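# Transfer 96-well plate from bench spot B1 to nest N1

## Task

Take the 96-well plate from bench spot B1 and put it into plate nest N1, lying flat between the nest's locators and turned so its well A1 (the cut-off corner) is at the nest corner labelled A1. Then release it and pull the grippers away.

## Robot and tools

Robot and layout. Two arms, left_arm and right_arm, each ending in a two-finger parallel gripper with a wrist camera. All poses use one scene frame: origin on the table top midway between the arms, +z up, +x pointing out over the table, left_arm on the +y side. The bases sit at about (+0.039, +0.286, +0.222) m for left_arm and (-0.050, -0.317, +0.222) m for right_arm, both slightly tilted. Looking from the arms' side, B1 is on the right and N1 on the left. The plate has one clipped corner; that corner holds well A1. The mounting plates and the frame behind the arms are fixed obstacles.

Gripper axes. Each gripper has its own frame: the fingers point along its +z and open and close along its y. The reported end_effector_position is the point between the finger pads, roughly 1 cm back from the fingertips.

execute_actions. Argument actions is a list holding at most one item; an empty list only reports the state. An action item has rows (1 to 15 rows) and optional steps (1 to 15, default 15; each step is 1/30 s; the last row repeats if rows run out). A wait item has only steps (up to 300), counted from the previous result, so time spent replying is included. Optional pictures (boolean) controls whether camera images come back. A refused call sends nothing.

Row layout (used by rows and by move's target). One flat list of 14 numbers, each in [-1, 1], always for both arms: left_arm dx, dy, dz, rx, ry, rz, opening, then right_arm the same seven. The first six are an offset, not a pose, expressed in that gripper's own axes and measured from the gripper pose shown in the last result (or, before any result in the scene or for later calls in one reply, from where the gripper is when the action begins). Every row counts from that same reference; rows do not accumulate. Scale: 1.0 equals 0.6 m for dx, dy, dz and 180 degrees for the rotation; rx, ry, rz form a single rotation vector. Opening is absolute: +1 fully open (0.094 m), -1 closed. All zeros is not a pause: it pulls the arm back to its reference pose.

Per control step the commanded pose is clipped to within 70 mm and 16 degrees of the measured pose, and position wins over orientation when both cannot be met. After an action ends an arm only finishes its last clipped pose, so long moves need follow-up commands; check the reported pose.

move. Argument target: one 14-number row as above (offsets, same reference rule). Optional speed: path top speed in m/s, 0.002 to 0.5, default 0.25; rotation capped at twice that in rad/s. Both arms travel straight lines that finish together, lasting 0.5 to 10 s; longer paths are cut at 10 s. Openings are sent at the start. Paths ignore obstacles and the other arm, and grippers may lag, stray, or overshoot the speed. The result adds a move: line with the ending (done, off_target, moving, held, fault), any limits (limits=paced means the sent pose was clipped; limits=held means a check blocked steps and the arm may then jump fast), and each gripper's distance from its target.

wait. Argument seconds, 0 to 10; nothing new is commanded.

zoom_image. Arguments camera (cam_high, cam_left_wrist or cam_right_wrist) and region [x0, y0, x1, y1] in pixels of that camera's latest image, origin top-left, at most 504 by 504. cam_high is 896x504; wrist cameras are 616x616 fisheye.

read_manual. Optional section, only "licences"; returns licence text, no motion.

finished_scene. Argument scene: the number of the current scene (1 here). Irreversible; the result says whether the goal holds.

Reading results. The state line gives each gripper's position (m) and quat_wxyz; printed positions can be off, more so at long reach. grip_measured is the finger opening on the command scale; the last value in Joint positions is the opening in metres. Hand target shows where the controller is currently driving each gripper. HELD marks steps where your row was partly or wholly not sent; a pose unreachable line names an arm whose command the clearance check altered; too close warns of proximity to the arm's own mount or frame. FAULT lines mean an arm stopped. MOTOR HOT appears from 75 °C; at 90 °C the arm halts for 10 s, and at 100 °C it goes limp and drops.

Practical advice. Arms tend to end a centimetre or more low and sag under zero offsets; to hold one in place, send the correction to its desired pose in the first call of a reply and zeros afterwards, raising the aim if it still sags. To grip the plate, command an opening about 0.03 below grip_measured (less for a lighter grip); pads top out around 50 to 62 N. Lower the plate into the nest slowly; a drop of a few millimetres is fine but a long fall is a failure. Approach contacts slowly and avoid targets far past the contact point, which press harder. Keep the arms from striking or pushing each other, never knock anything off the table, and expect occasional small disturbances to loose objects. Holding a load heats the motors, so don't linger while carrying. Finish by opening the gripper and lifting clear before ending the scene.

Each tool is called after ">>>" as name(argument=value, ...) on one line, values as JSON.

## Session

>>> execute_actions(actions=[])

Scene clock: 0.00 s of 13200.00 s.
left_arm: end_effector_position=(+0.4348, +0.0259, +0.1637) grip_measured=+1.000 end_effector_quat_wxyz=(+0.125, -0.604, +0.732, -0.290) | right_arm: end_effector_position=(+0.1450, -0.3871, +0.1001) grip_measured=+1.000 end_effector_quat_wxyz=(-0.365, -0.638, +0.673, -0.081)
Joint positions: left_arm=[-0.558  1.759  0.877  0.254 -0.276 -1.882  0.094] | right_arm=[-0.062  1.923  0.758 -0.62   0.558 -1.234  0.094]
Joint velocities: left_arm=[-0.022  0.002 -0.012  0.007 -0.022 -0.022  0.   ] | right_arm=[ 0.012  0.017 -0.007  0.037 -0.007 -0.066  0.   ]
Motor temperatures (°C, as the motors report them): left_arm=[26 26 25 25 26 25] | right_arm=[27 27 27 26 25 27]
Hand target (left_arm): +0.439, +0.024, +0.171; +0.130, -0.602, +0.729, -0.298
Hand target (right_arm): +0.145, -0.387, +0.101; +0.366, +0.639, -0.672, +0.081

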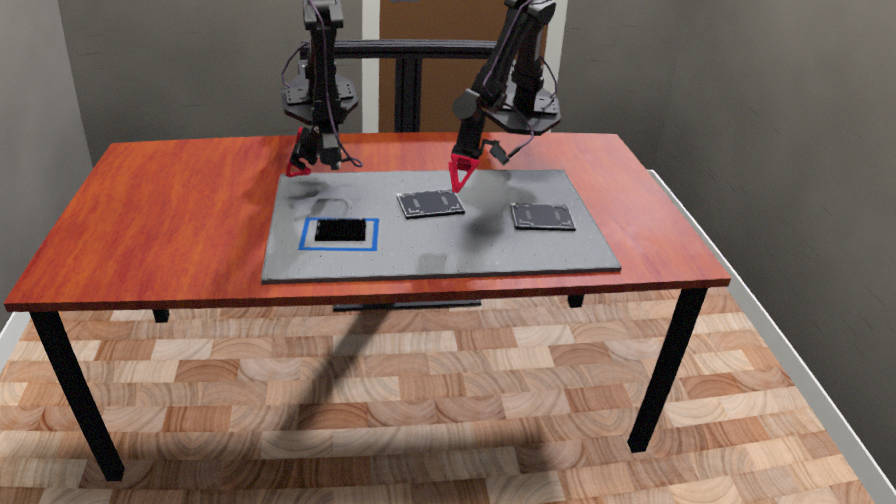

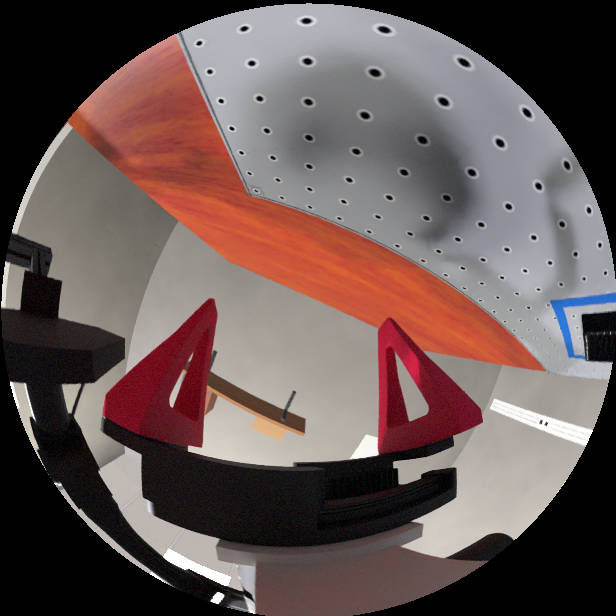

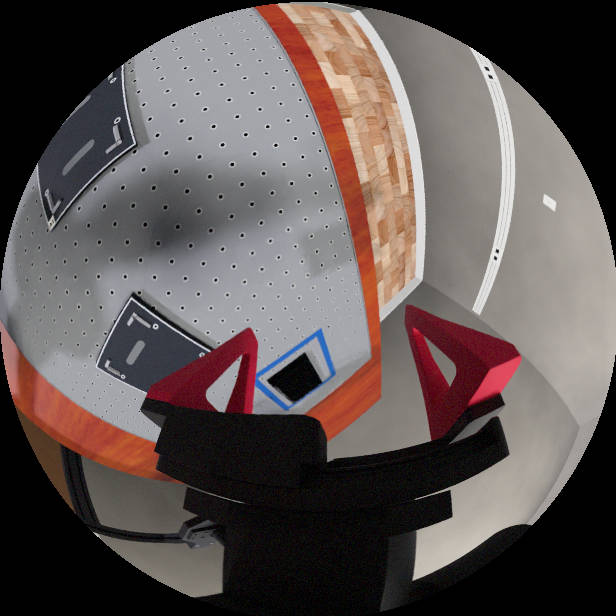

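>>> zoom_image(camera="cam_high", region=[260, 150, 630, 290])

>>> zoom_image(camera="cam_right_wrist", region=[0, 40, 400, 440])

Region (260, 150, 630, 290) of cam_high's 896x504 image, scaled by 1.362, with more detail than that image has; it fills the top 191 rows of this view, and the rest is white.

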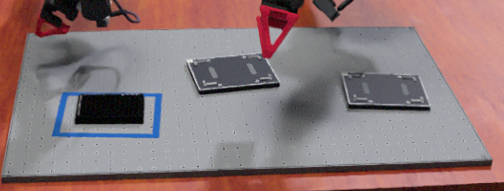

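Region (0, 40, 400, 440) of cam_right_wrist's 616x616 image, scaled by 1.260, with more detail than that image has.

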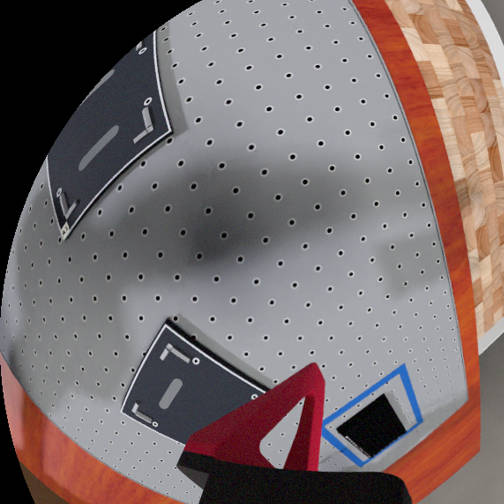

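>>> zoom_image(camera="cam_high", region=[260, 0, 600, 250])

Region (260, 0, 600, 250) of cam_high's 896x504 image, scaled by 1.482, with more detail than that image has; it fills the top 371 rows of this view, and the rest is white.

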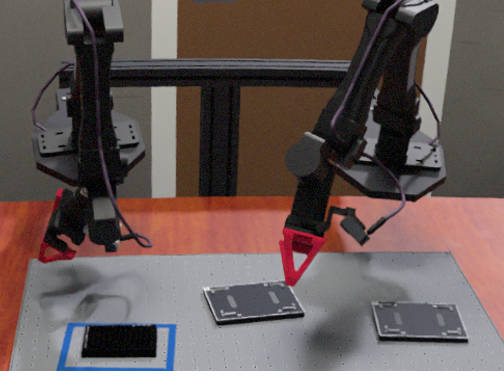

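>>> zoom_image(camera="cam_high", region=[490, 185, 600, 245])

>>> zoom_image(camera="cam_high", region=[380, 175, 490, 235])

>>> zoom_image(camera="cam_high", region=[285, 195, 395, 265])

>>> zoom_image(camera="cam_right_wrist", region=[20, 50, 180, 250])

>>> zoom_image(camera="cam_right_wrist", region=[80, 270, 360, 430])

Region (490, 185, 600, 245) of cam_high's 896x504 image, scaled by 4.582, with more detail than that image has; it fills the top 275 rows of this view, and the rest is white.

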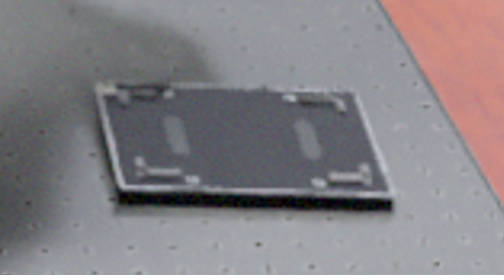

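Region (380, 175, 490, 235) of cam_high's 896x504 image, scaled by 4.582, with more detail than that image has; it fills the top 275 rows of this view, and the rest is white.

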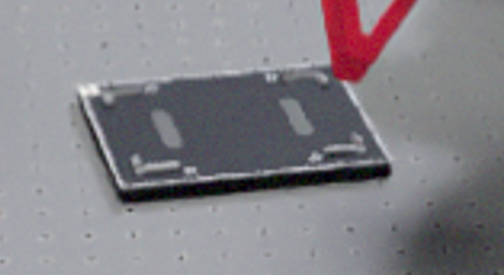

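Region (285, 195, 395, 265) of cam_high's 896x504 image, scaled by 4.582, with more detail than that image has; it fills the top 321 rows of this view, and the rest is white.

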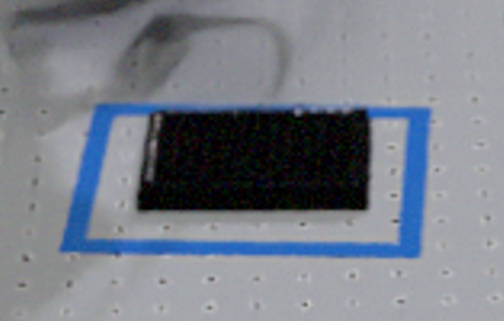

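Region (20, 50, 180, 250) of cam_right_wrist's 616x616 image, scaled by 2.520, with more detail than that image has; it fills the left 403 columns of this view, and the rest is white.

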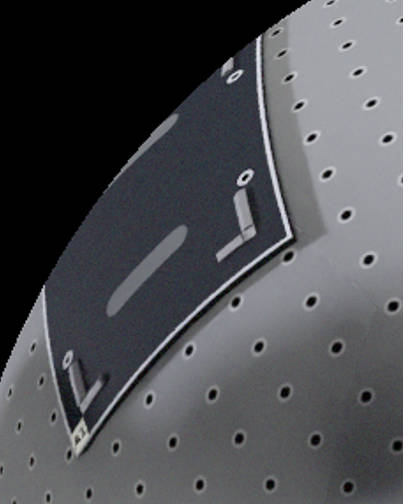

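Region (80, 270, 360, 430) of cam_right_wrist's 616x616 image, scaled by 1.800, with more detail than that image has; it fills the top 288 rows of this view, and the rest is white.

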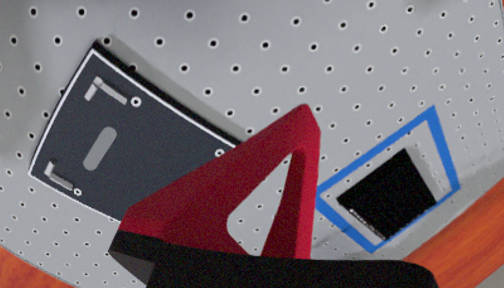

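>>> move(target=[0.4032,0.0973,0.0950,0.1193,0.2357,0.8557,1, 0.193,0.007,0.024,0,0,0,1], speed=0.5)

Scene clock: 123.67 s of 13200.00 s.
left_arm: end_effector_position=(+0.3591, -0.2044, +0.1120) grip_measured=+1.000 end_effector_quat_wxyz=(+0.172, +0.679, +0.691, -0.179) | right_arm: end_effector_position=(+0.1486, -0.4810, +0.1534) grip_measured=+1.000 end_effector_quat_wxyz=(-0.356, -0.640, +0.676, -0.075)
Joint positions: left_arm=[-0.823  2.394  1.829 -0.392  0.047  0.671  0.094] | right_arm=[-0.474  1.668  0.718 -0.563  0.568 -1.727  0.094]
Joint velocities: left_arm=[ 0.012  0.007 -0.002  0.037  0.007  0.037  0.   ] | right_arm=[-0.012  0.007 -0.017 -0.037 -0.066 -0.051  0.   ]
Motor temperatures (°C, as the motors report them): left_arm=[26 35 28 29 26 25] | right_arm=[27 32 27 27 26 27]
Hand target (left_arm): +0.361, -0.215, +0.125; +0.185, +0.683, +0.682, -0.183
Hand target (right_arm): +0.143, -0.483, +0.157; +0.359, +0.639, -0.676, +0.076
Off the commanded pose (left_arm): 0.017 m, 2 deg.
Off the commanded pose (right_arm): 0.010 m, 1 deg.
After step 90, 117.00 s passed at rest.
move: off_target (left_arm)

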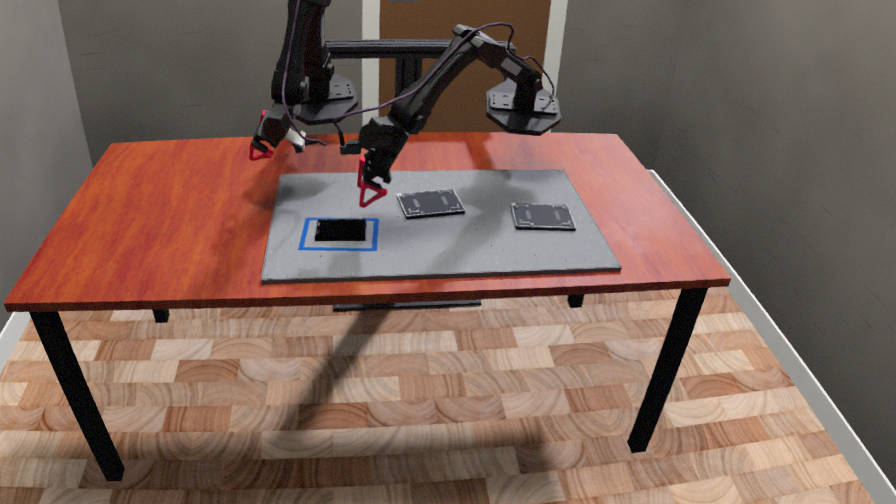

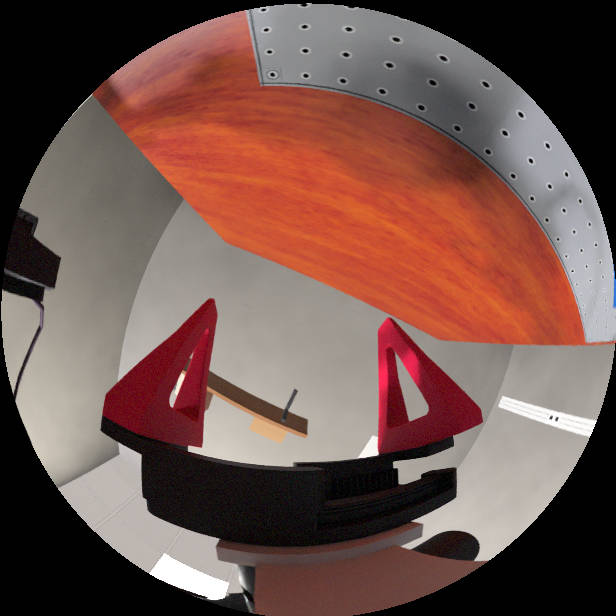

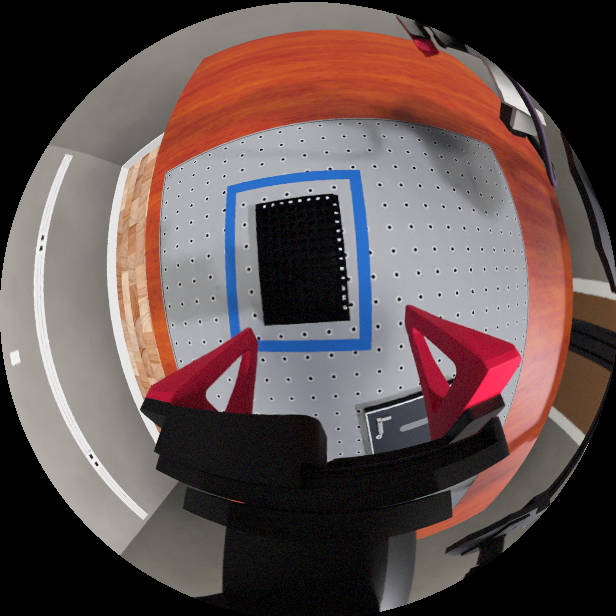

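>>> zoom_image(camera="cam_right_wrist", region=[210, 160, 430, 380])

>>> zoom_image(camera="cam_right_wrist", region=[245, 185, 365, 265])

>>> zoom_image(camera="cam_right_wrist", region=[245, 260, 365, 340])

Region (210, 160, 430, 380) of cam_right_wrist's 616x616 image, scaled by 2.291, with more detail than that image has.

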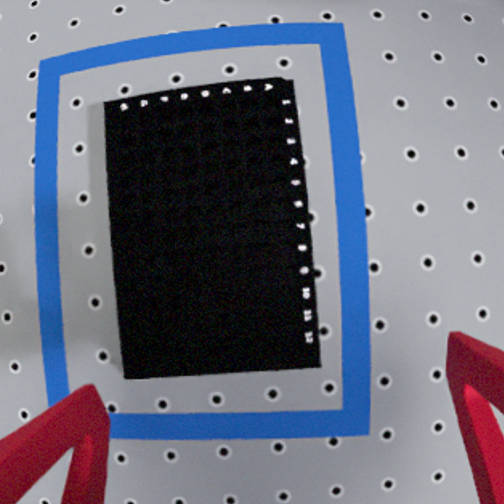

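Region (245, 185, 365, 265) of cam_right_wrist's 616x616 image, scaled by 4.200, with more detail than that image has.

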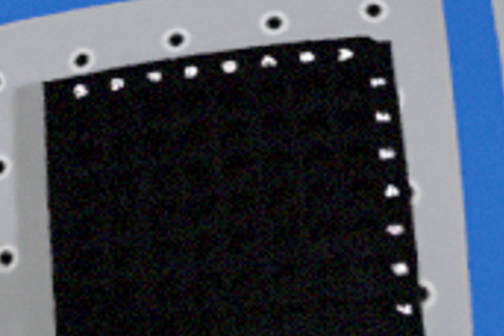

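Region (245, 260, 365, 340) of cam_right_wrist's 616x616 image, scaled by 4.200, with more detail than that image has.

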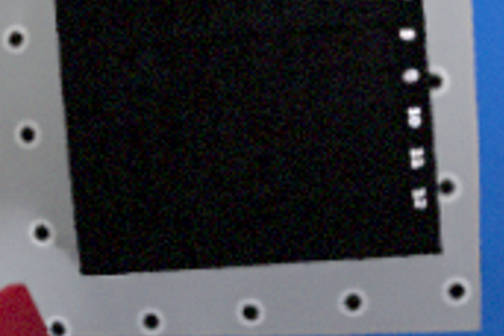

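>>> zoom_image(camera="cam_right_wrist", region=[230, 290, 430, 390])

>>> zoom_image(camera="cam_high", region=[290, 150, 410, 260])

Region (230, 290, 430, 390) of cam_right_wrist's 616x616 image, scaled by 2.520, with more detail than that image has.

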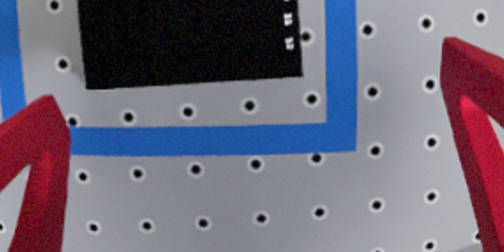

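Region (290, 150, 410, 260) of cam_high's 896x504 image, scaled by 4.200, with more detail than that image has; it fills the top 462 rows of this view, and the rest is white.

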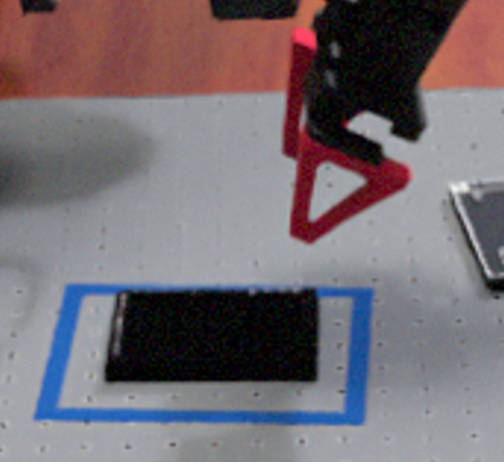

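>>> zoom_image(camera="cam_right_wrist", region=[200, 300, 300, 400])

>>> zoom_image(camera="cam_right_wrist", region=[380, 290, 480, 390])

Region (200, 300, 300, 400) of cam_right_wrist's 616x616 image, scaled by 5.040, with more detail than that image has.

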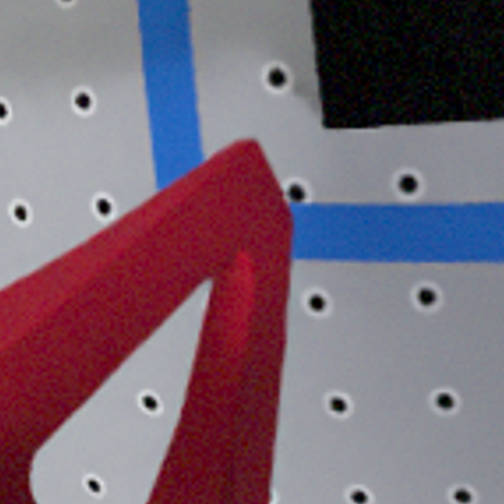

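Region (380, 290, 480, 390) of cam_right_wrist's 616x616 image, scaled by 5.040, with more detail than that image has.

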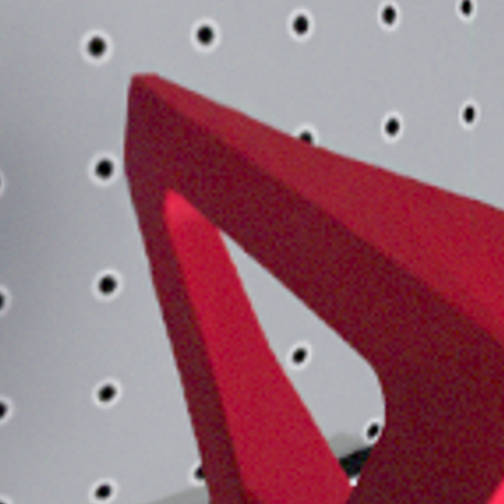

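>>> move(target=[-0.0342,0.0332,0.1247,0.0086,-0.0124,0.0239,1, 0.004,0.0024,-0.0048,0,0,0,1], speed=0.25)

Scene clock: 244.83 s of 13200.00 s.
left_arm: end_effector_position=(+0.3760, -0.2502, +0.0424) grip_measured=+1.000 end_effector_quat_wxyz=(+0.176, +0.702, +0.665, -0.184) | right_arm: end_effector_position=(+0.1486, -0.4810, +0.1534) grip_measured=+1.000 end_effector_quat_wxyz=(-0.356, -0.640, +0.676, -0.075)
Joint positions: left_arm=[-0.807  2.789  2.348 -0.52   0.079  0.751  0.094] | right_arm=[-0.474  1.668  0.718 -0.563  0.568 -1.727  0.094]
Joint velocities: left_arm=[-0.002 -0.002  0.012 -0.095 -0.095 -0.066  0.   ] | right_arm=[ 0.017 -0.007 -0.012 -0.051 -0.007 -0.037  0.   ]
Motor temperatures (°C, as the motors report them): left_arm=[28 46 32 27 26 25] | right_arm=[27 35 27 26 26 27]
Hand target (left_arm): +0.379, -0.257, +0.056; +0.184, +0.703, +0.659, -0.195
Hand target (right_arm): +0.148, -0.481, +0.157; +0.356, +0.640, -0.677, +0.075
Off the commanded pose (left_arm): 0.016 m, 2 deg.
Off the commanded pose (right_arm): 0.004 m, 0 deg.
After step 90, 117.00 s passed at rest.
move: off_target (left_arm)

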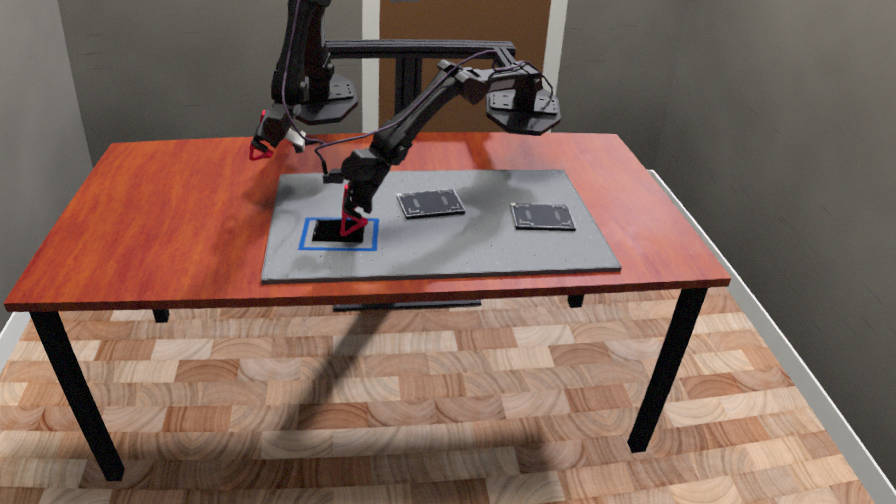

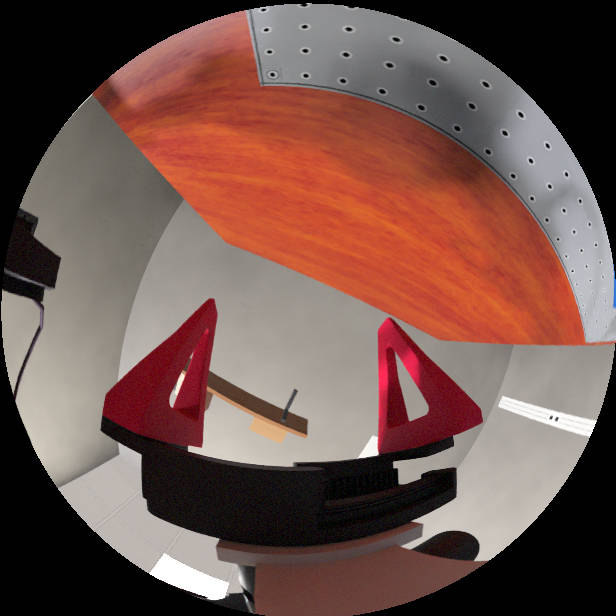

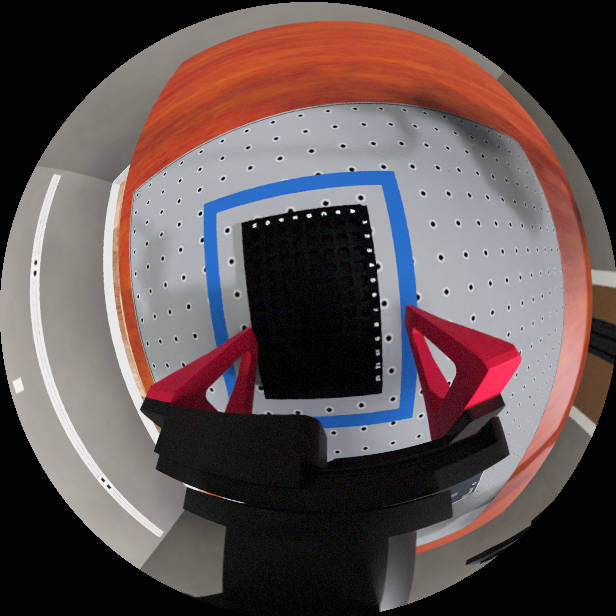

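>>> zoom_image(camera="cam_right_wrist", region=[220, 190, 420, 410])

Region (220, 190, 420, 410) of cam_right_wrist's 616x616 image, scaled by 2.291, with more detail than that image has; it fills the left 458 columns of this view, and the rest is white.

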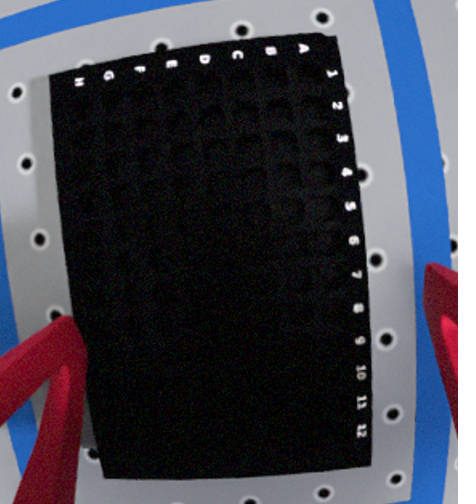

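>>> zoom_image(camera="cam_high", region=[285, 170, 395, 265])

Region (285, 170, 395, 265) of cam_high's 896x504 image, scaled by 4.582, with more detail than that image has; it fills the top 435 rows of this view, and the rest is white.

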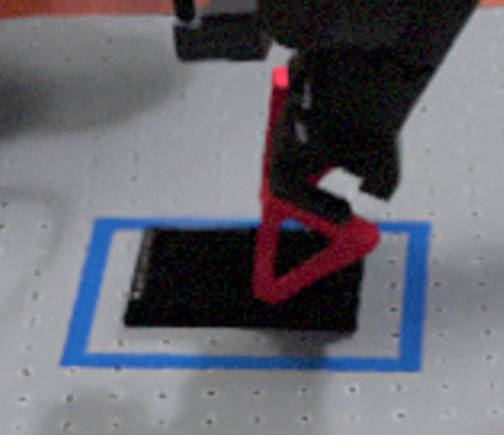

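>>> move(target=[-0.0245,0.0202,-0.0140,0.0123,-0.0111,0.0194,1, 0.004,0.0024,-0.0048,0,0,0,1], speed=0.15)

Scene clock: 342.40 s of 13200.00 s.
left_arm: end_effector_position=(+0.3841, -0.2501, +0.0414) grip_measured=+1.000 end_effector_quat_wxyz=(+0.166, +0.722, +0.644, -0.192) | right_arm: end_effector_position=(+0.1486, -0.4810, +0.1534) grip_measured=+1.000 end_effector_quat_wxyz=(-0.356, -0.640, +0.676, -0.075)
Joint positions: left_arm=[-0.787  2.874  2.541 -0.658  0.116  0.819  0.094] | right_arm=[-0.474  1.668  0.718 -0.563  0.568 -1.727  0.094]
Joint velocities: left_arm=[-0.012  0.007  0.002  0.007 -0.051 -0.007  0.   ] | right_arm=[-0.002 -0.002  0.002 -0.066 -0.007  0.022  0.   ]
Motor temperatures (°C, as the motors report them): left_arm=[28 54 34 27 26 25] | right_arm=[27 36 28 26 26 27]
Hand target (left_arm): +0.388, -0.259, +0.057; +0.180, +0.722, +0.636, -0.203
Hand target (right_arm): +0.148, -0.481, +0.157; +0.356, +0.640, -0.676, +0.075
Off the commanded pose (left_arm): 0.019 m, 2 deg.
Off the commanded pose (right_arm): 0.004 m, 0 deg.
After step 90, 93.33 s passed at rest.
move: off_target (left_arm)

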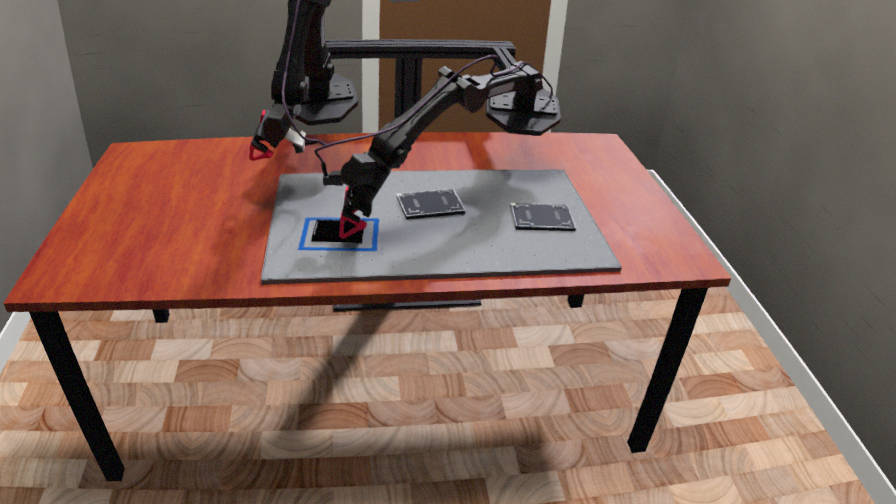

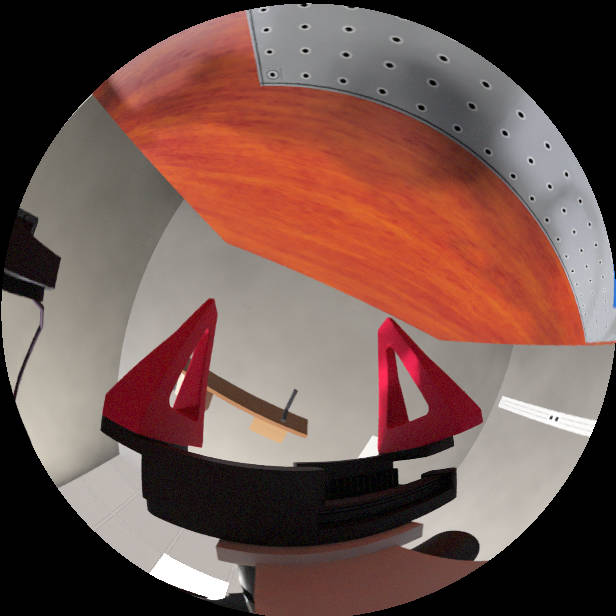

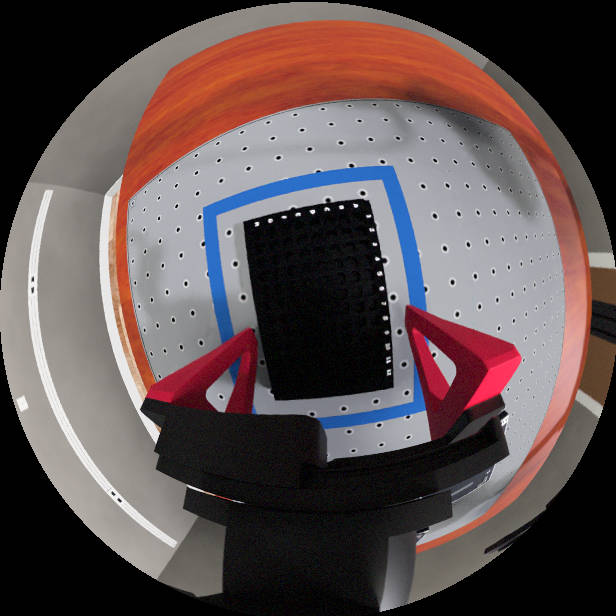

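>>> zoom_image(camera="cam_right_wrist", region=[220, 190, 430, 410])

Region (220, 190, 430, 410) of cam_right_wrist's 616x616 image, scaled by 2.291, with more detail than that image has; it fills the left 481 columns of this view, and the rest is white.

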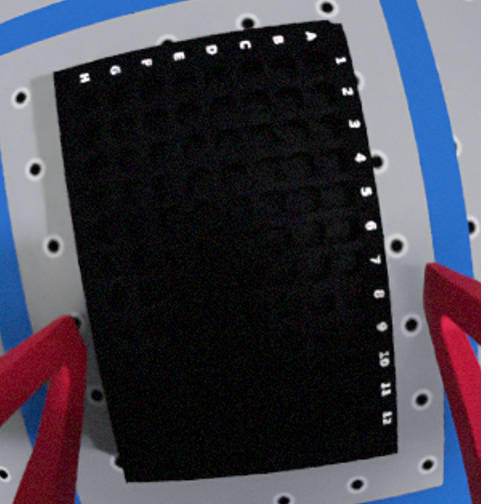

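>>> move(target=[-0.0260,0.0160,-0.0175,0.0009,-0.0116,0.0076,1, 0.004,0.0024,-0.0048,0,0,0,1], speed=0.1)

Scene clock: 433.20 s of 13200.00 s.
left_arm: end_effector_position=(+0.3913, -0.2538, +0.0468) grip_measured=+1.000 end_effector_quat_wxyz=(+0.173, +0.724, +0.639, -0.192) | right_arm: end_effector_position=(+0.1486, -0.4810, +0.1534) grip_measured=+1.000 end_effector_quat_wxyz=(-0.356, -0.640, +0.676, -0.075)
Joint positions: left_arm=[-0.783  2.914  2.644 -0.71   0.123  0.834  0.094] | right_arm=[-0.474  1.668  0.718 -0.563  0.568 -1.727  0.094]
Joint velocities: left_arm=[-0.002  0.051  0.017 -0.066  0.007  0.051  0.   ] | right_arm=[-0.002  0.007 -0.002  0.066 -0.066 -0.007  0.   ]
Motor temperatures (°C, as the motors report them): left_arm=[28 58 35 27 27 25] | right_arm=[27 36 28 26 26 27]
Hand target (left_arm): +0.393, -0.259, +0.058; +0.180, +0.725, +0.632, -0.203
Hand target (right_arm): +0.148, -0.481, +0.157; +0.356, +0.640, -0.676, +0.075
Off the commanded pose (left_arm): 0.013 m, 2 deg.
Off the commanded pose (right_arm): 0.004 m, 0 deg.
After step 90, 86.93 s passed at rest.
move: off_target (left_arm)

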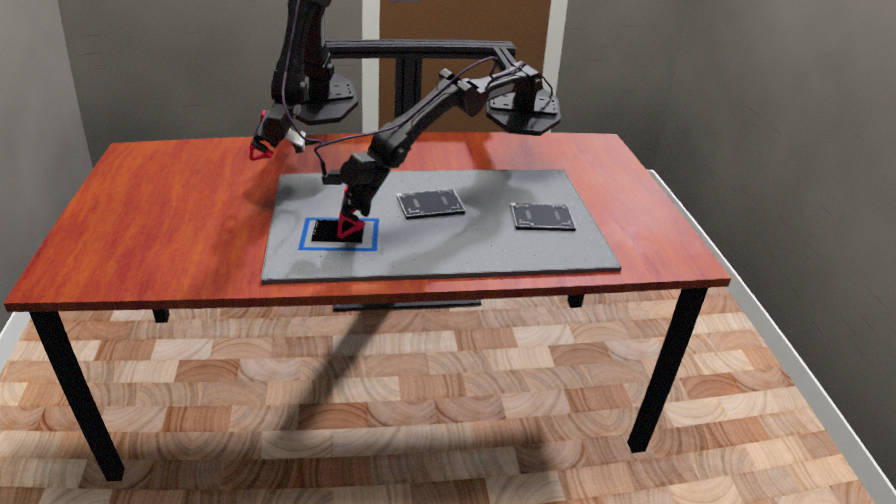

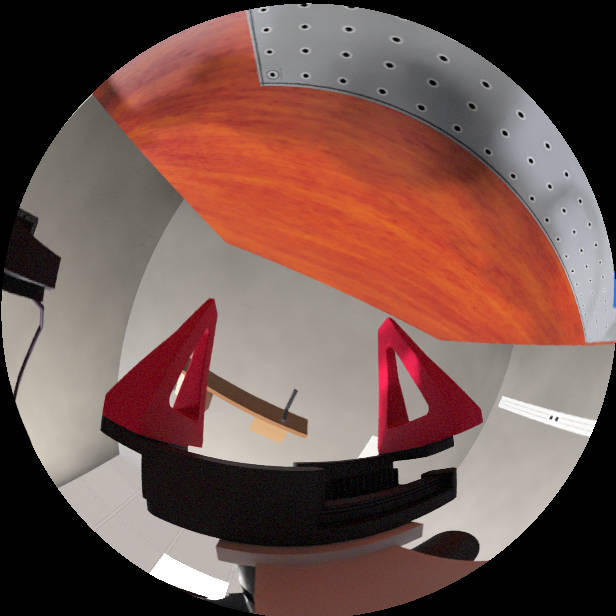

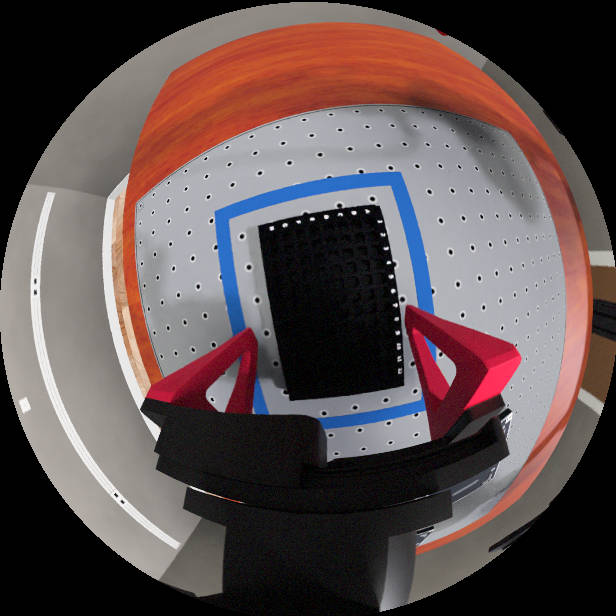

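>>> zoom_image(camera="cam_right_wrist", region=[230, 190, 440, 410])

Region (230, 190, 440, 410) of cam_right_wrist's 616x616 image, scaled by 2.291, with more detail than that image has; it fills the left 481 columns of this view, and the rest is white.

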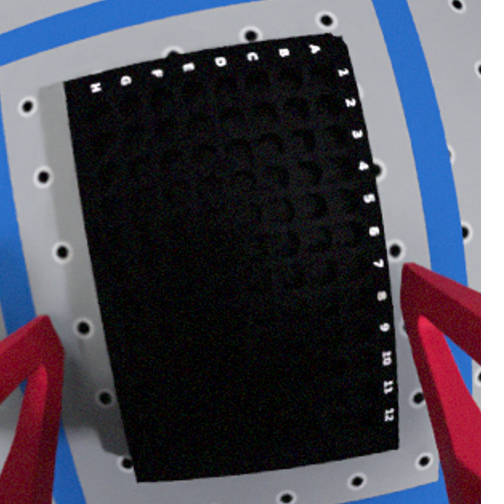

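>>> move(target=[-0.0197,-0.0013,-0.0063,0.0041,-0.0612,0.0028,1, 0.004,0.0024,-0.0048,0,0,0,1], speed=0.15)

Scene clock: 554.53 s of 13200.00 s.
left_arm: end_effector_position=(+0.3822, -0.2524, +0.0337) grip_measured=+1.000 end_effector_quat_wxyz=(+0.206, +0.710, +0.624, -0.253) | right_arm: end_effector_position=(+0.1486, -0.4810, +0.1534) grip_measured=+1.000 end_effector_quat_wxyz=(-0.356, -0.640, +0.676, -0.075)
Joint positions: left_arm=[-0.748  2.812  2.32  -0.42   0.267  0.843  0.094] | right_arm=[-0.474  1.668  0.718 -0.563  0.568 -1.727  0.094]
Joint velocities: left_arm=[-0.012 -0.002 -0.007 -0.051  0.022 -0.037  0.   ] | right_arm=[-0.027 -0.027 -0.012 -0.007 -0.051 -0.022  0.   ]
Motor temperatures (°C, as the motors report them): left_arm=[28 64 37 27 27 25] | right_arm=[27 37 28 26 26 27]
Hand target (left_arm): +0.389, -0.262, +0.056; +0.229, +0.707, +0.615, -0.264
Hand target (right_arm): +0.148, -0.481, +0.157; +0.356, +0.640, -0.676, +0.075
Off the commanded pose (left_arm): 0.025 m, 3 deg.
Off the commanded pose (right_arm): 0.004 m, 0 deg.
After step 90, 117.00 s passed at rest.
move: off_target (left_arm)

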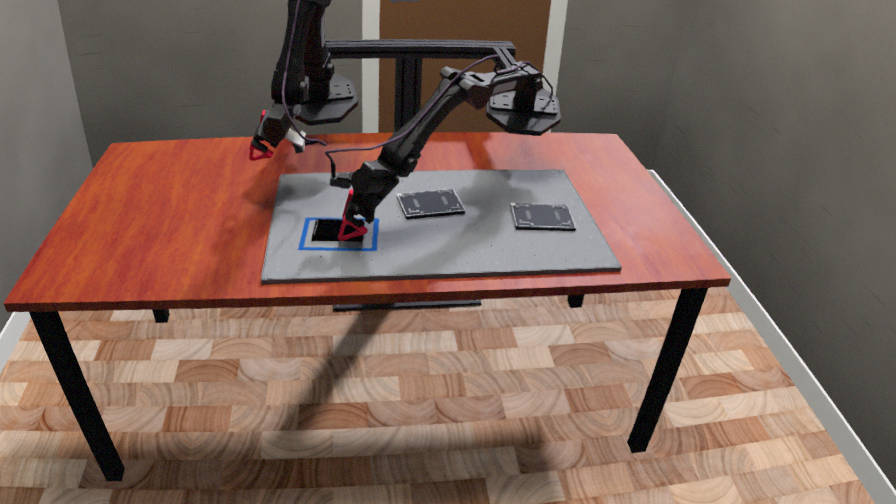

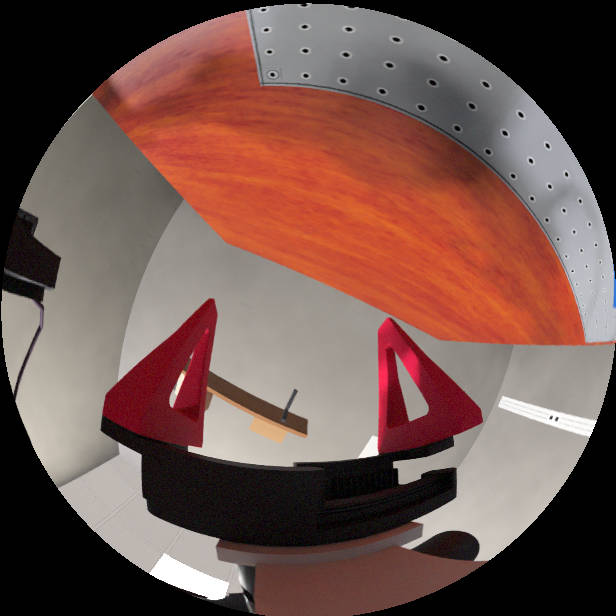

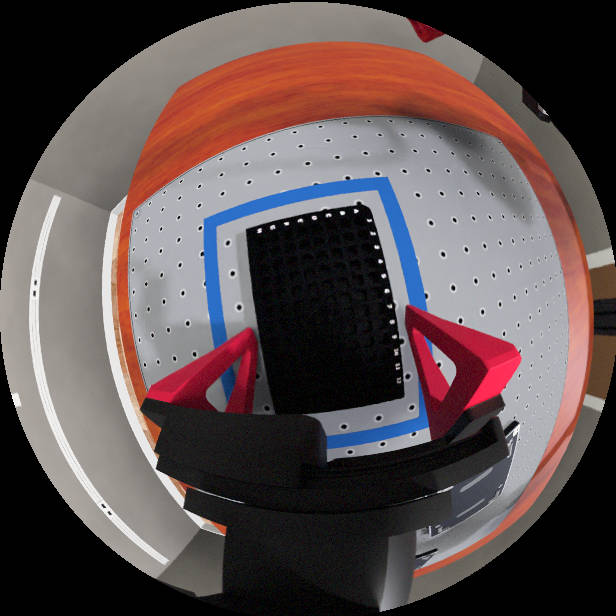

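>>> move(target=[-0.0257,0.0072,-0.0083,-0.005,-0.0157,0.0051,1, 0.004,0.0024,-0.0048,0,0,0,1], speed=0.05)

Scene clock: 589.90 s of 13200.00 s.
left_arm: end_effector_position=(+0.3858, -0.2556, +0.0357) grip_measured=+1.000 end_effector_quat_wxyz=(+0.217, +0.708, +0.623, -0.252) | right_arm: end_effector_position=(+0.1486, -0.4810, +0.1534) grip_measured=+1.000 end_effector_quat_wxyz=(-0.356, -0.640, +0.676, -0.075)
Joint positions: left_arm=[-0.748  2.812  2.32  -0.398  0.267  0.843  0.094] | right_arm=[-0.474  1.668  0.718 -0.563  0.568 -1.727  0.094]
Joint velocities: left_arm=[ 0.007  0.007 -0.007  0.007  0.022  0.022  0.   ] | right_arm=[-0.002 -0.007  0.002 -0.022 -0.022 -0.081  0.   ]
Motor temperatures (°C, as the motors report them): left_arm=[28 68 34 28 27 25] | right_arm=[27 38 28 26 26 27]
Hand target (left_arm): +0.386, -0.262, +0.047; +0.229, +0.707, +0.615, -0.263
Hand target (right_arm): +0.148, -0.481, +0.157; +0.356, +0.640, -0.676, +0.075
Off the commanded pose (left_arm): 0.013 m, 2 deg.
Off the commanded pose (right_arm): 0.004 m, 0 deg.
After step 90, 31.57 s passed at rest.
move: off_target (left_arm)

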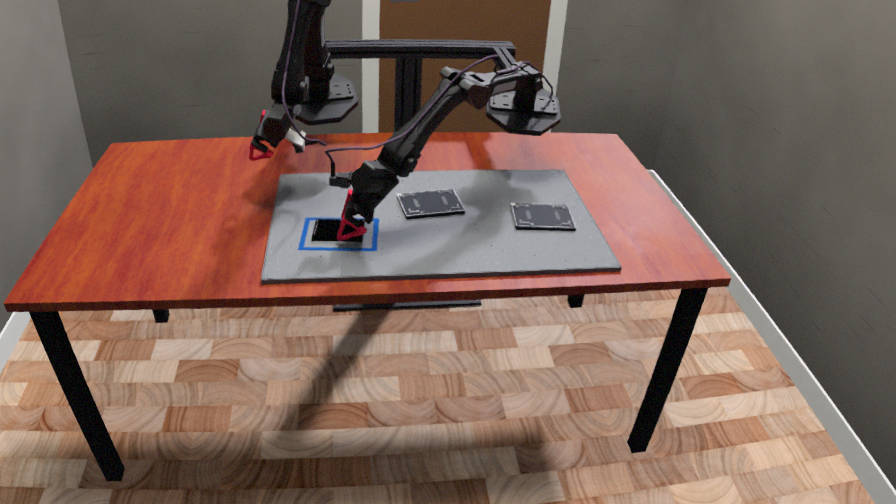

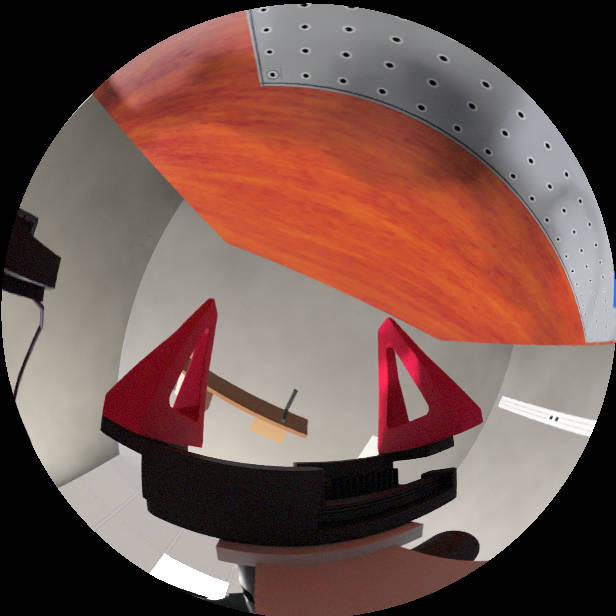

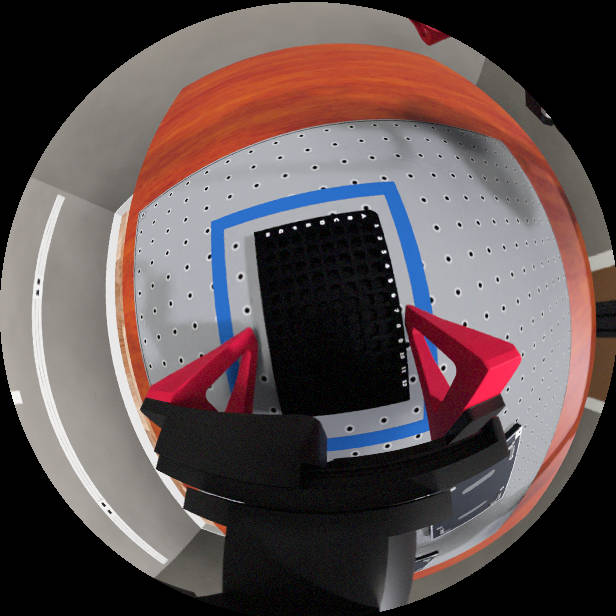

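>>> execute_actions(actions=[{"rows":[[-0.0186,0.001,-0.007,0,-0.011,0.0036,1,0.004,0.0024,-0.0048,0,0,0,1],[-0.0175,0.0008,-0.0063,0,-0.011,0.0036,1,0.004,0.0024,-0.0048,0,0,0,1],[-0.0163,0.0006,-0.0056,0,-0.011,0.0036,1,0.004,0.0024,-0.0048,0,0,0,1],[-0.0152,0.0005,-0.0049,0,-0.011,0.0036,1,0.004,0.0024,-0.0048,0,0,0,1],[-0.0141,0.0003,-0.0042,0,-0.011,0.0036,1,0.004,0.0024,-0.0048,0,0,0,1],[-0.013,0.0001,-0.0035,0,-0.011,0.0036,1,0.004,0.0024,-0.0048,0,0,0,1],[-0.0118,-0.0001,-0.0028,0,-0.011,0.0036,1,0.004,0.0024,-0.0048,0,0,0,1],[-0.0107,-0.0003,-0.0021,0,-0.011,0.0036,1,0.004,0.0024,-0.0048,0,0,0,1],[-0.0096,-0.0005,-0.0014,0,-0.011,0.0036,1,0.004,0.0024,-0.0048,0,0,0,1],[-0.0085,-0.0006,-0.0007,0,-0.011,0.0036,1,0.004,0.0024,-0.0048,0,0,0,1],[-0.0073,-0.0008,0,0,-0.011,0.0036,1,0.004,0.0024,-0.0048,0,0,0,1],[-0.0062,-0.001,0.0007,0,-0.011,0.0036,1,0.004,0.0024,-0.0048,0,0,0,1]],"steps":15}])

Scene clock: 646.37 s of 13200.00 s.
left_arm: end_effector_position=(+0.3827, -0.2543, +0.0311) grip_measured=+1.000 end_effector_quat_wxyz=(+0.216, +0.708, +0.623, -0.253) | right_arm: end_effector_position=(+0.1486, -0.4810, +0.1534) grip_measured=+1.000 end_effector_quat_wxyz=(-0.356, -0.640, +0.676, -0.075)
Joint positions: left_arm=[-0.748  2.812  2.298 -0.379  0.268  0.843  0.094] | right_arm=[-0.474  1.668  0.718 -0.563  0.568 -1.727  0.094]
Joint velocities: left_arm=[ 0.002 -0.022 -0.017 -0.007 -0.022 -0.022  0.   ] | right_arm=[ 0.002  0.002 -0.022 -0.007 -0.051 -0.022  0.   ]
Motor temperatures (°C, as the motors report them): left_arm=[29 69 33 28 27 25] | right_arm=[27 38 29 26 26 27]
Hand target (left_arm): +0.385, -0.259, +0.038; +0.229, +0.707, +0.615, -0.263
Hand target (right_arm): +0.148, -0.481, +0.157; +0.356, +0.640, -0.676, +0.075
Off the commanded pose (left_arm): 0.008 m, 2 deg.
Off the commanded pose (right_arm): 0.004 m, 0 deg.
Steps of this call (steps 1 to 90: nothing new was sent; then 52.97 s passed at rest; steps 91 to 105: all 15 steps of this action). Readings (end_effector_position):
91: left_arm (+0.3861, -0.2559, +0.0359) | right_arm (+0.1486, -0.4810, +0.1534)
92: left_arm (+0.3862, -0.2559, +0.0359) | right_arm (+0.1486, -0.4810, +0.1534)
94: left_arm (+0.3863, -0.2561, +0.0360) | right_arm (+0.1486, -0.4810, +0.1534)
98: left_arm (+0.3864, -0.2565, +0.0356) | right_arm (+0.1486, -0.4810, +0.1534)
105: the state above

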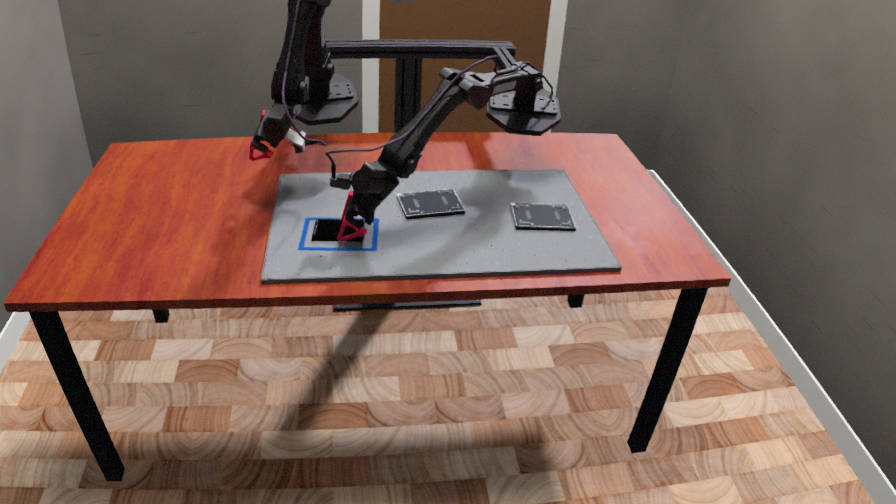

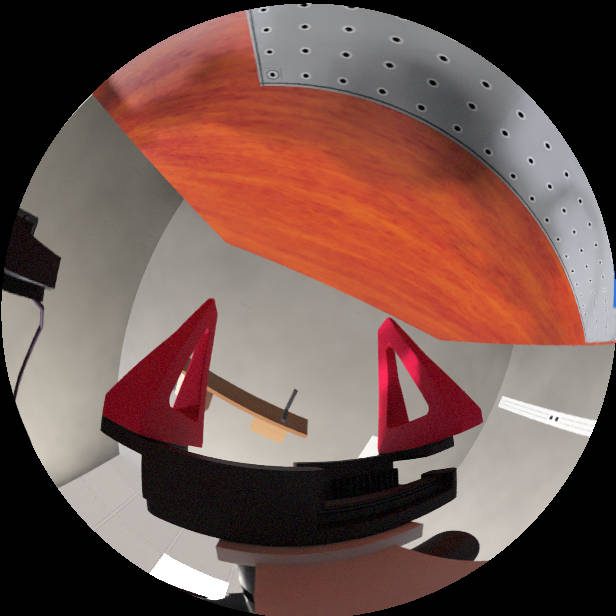

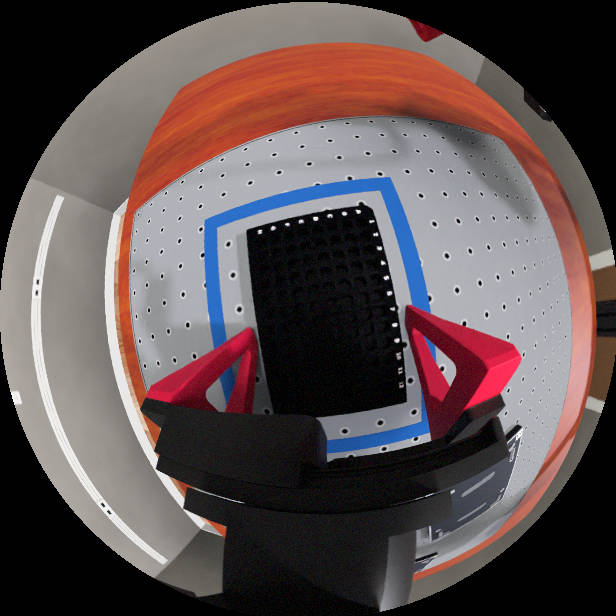

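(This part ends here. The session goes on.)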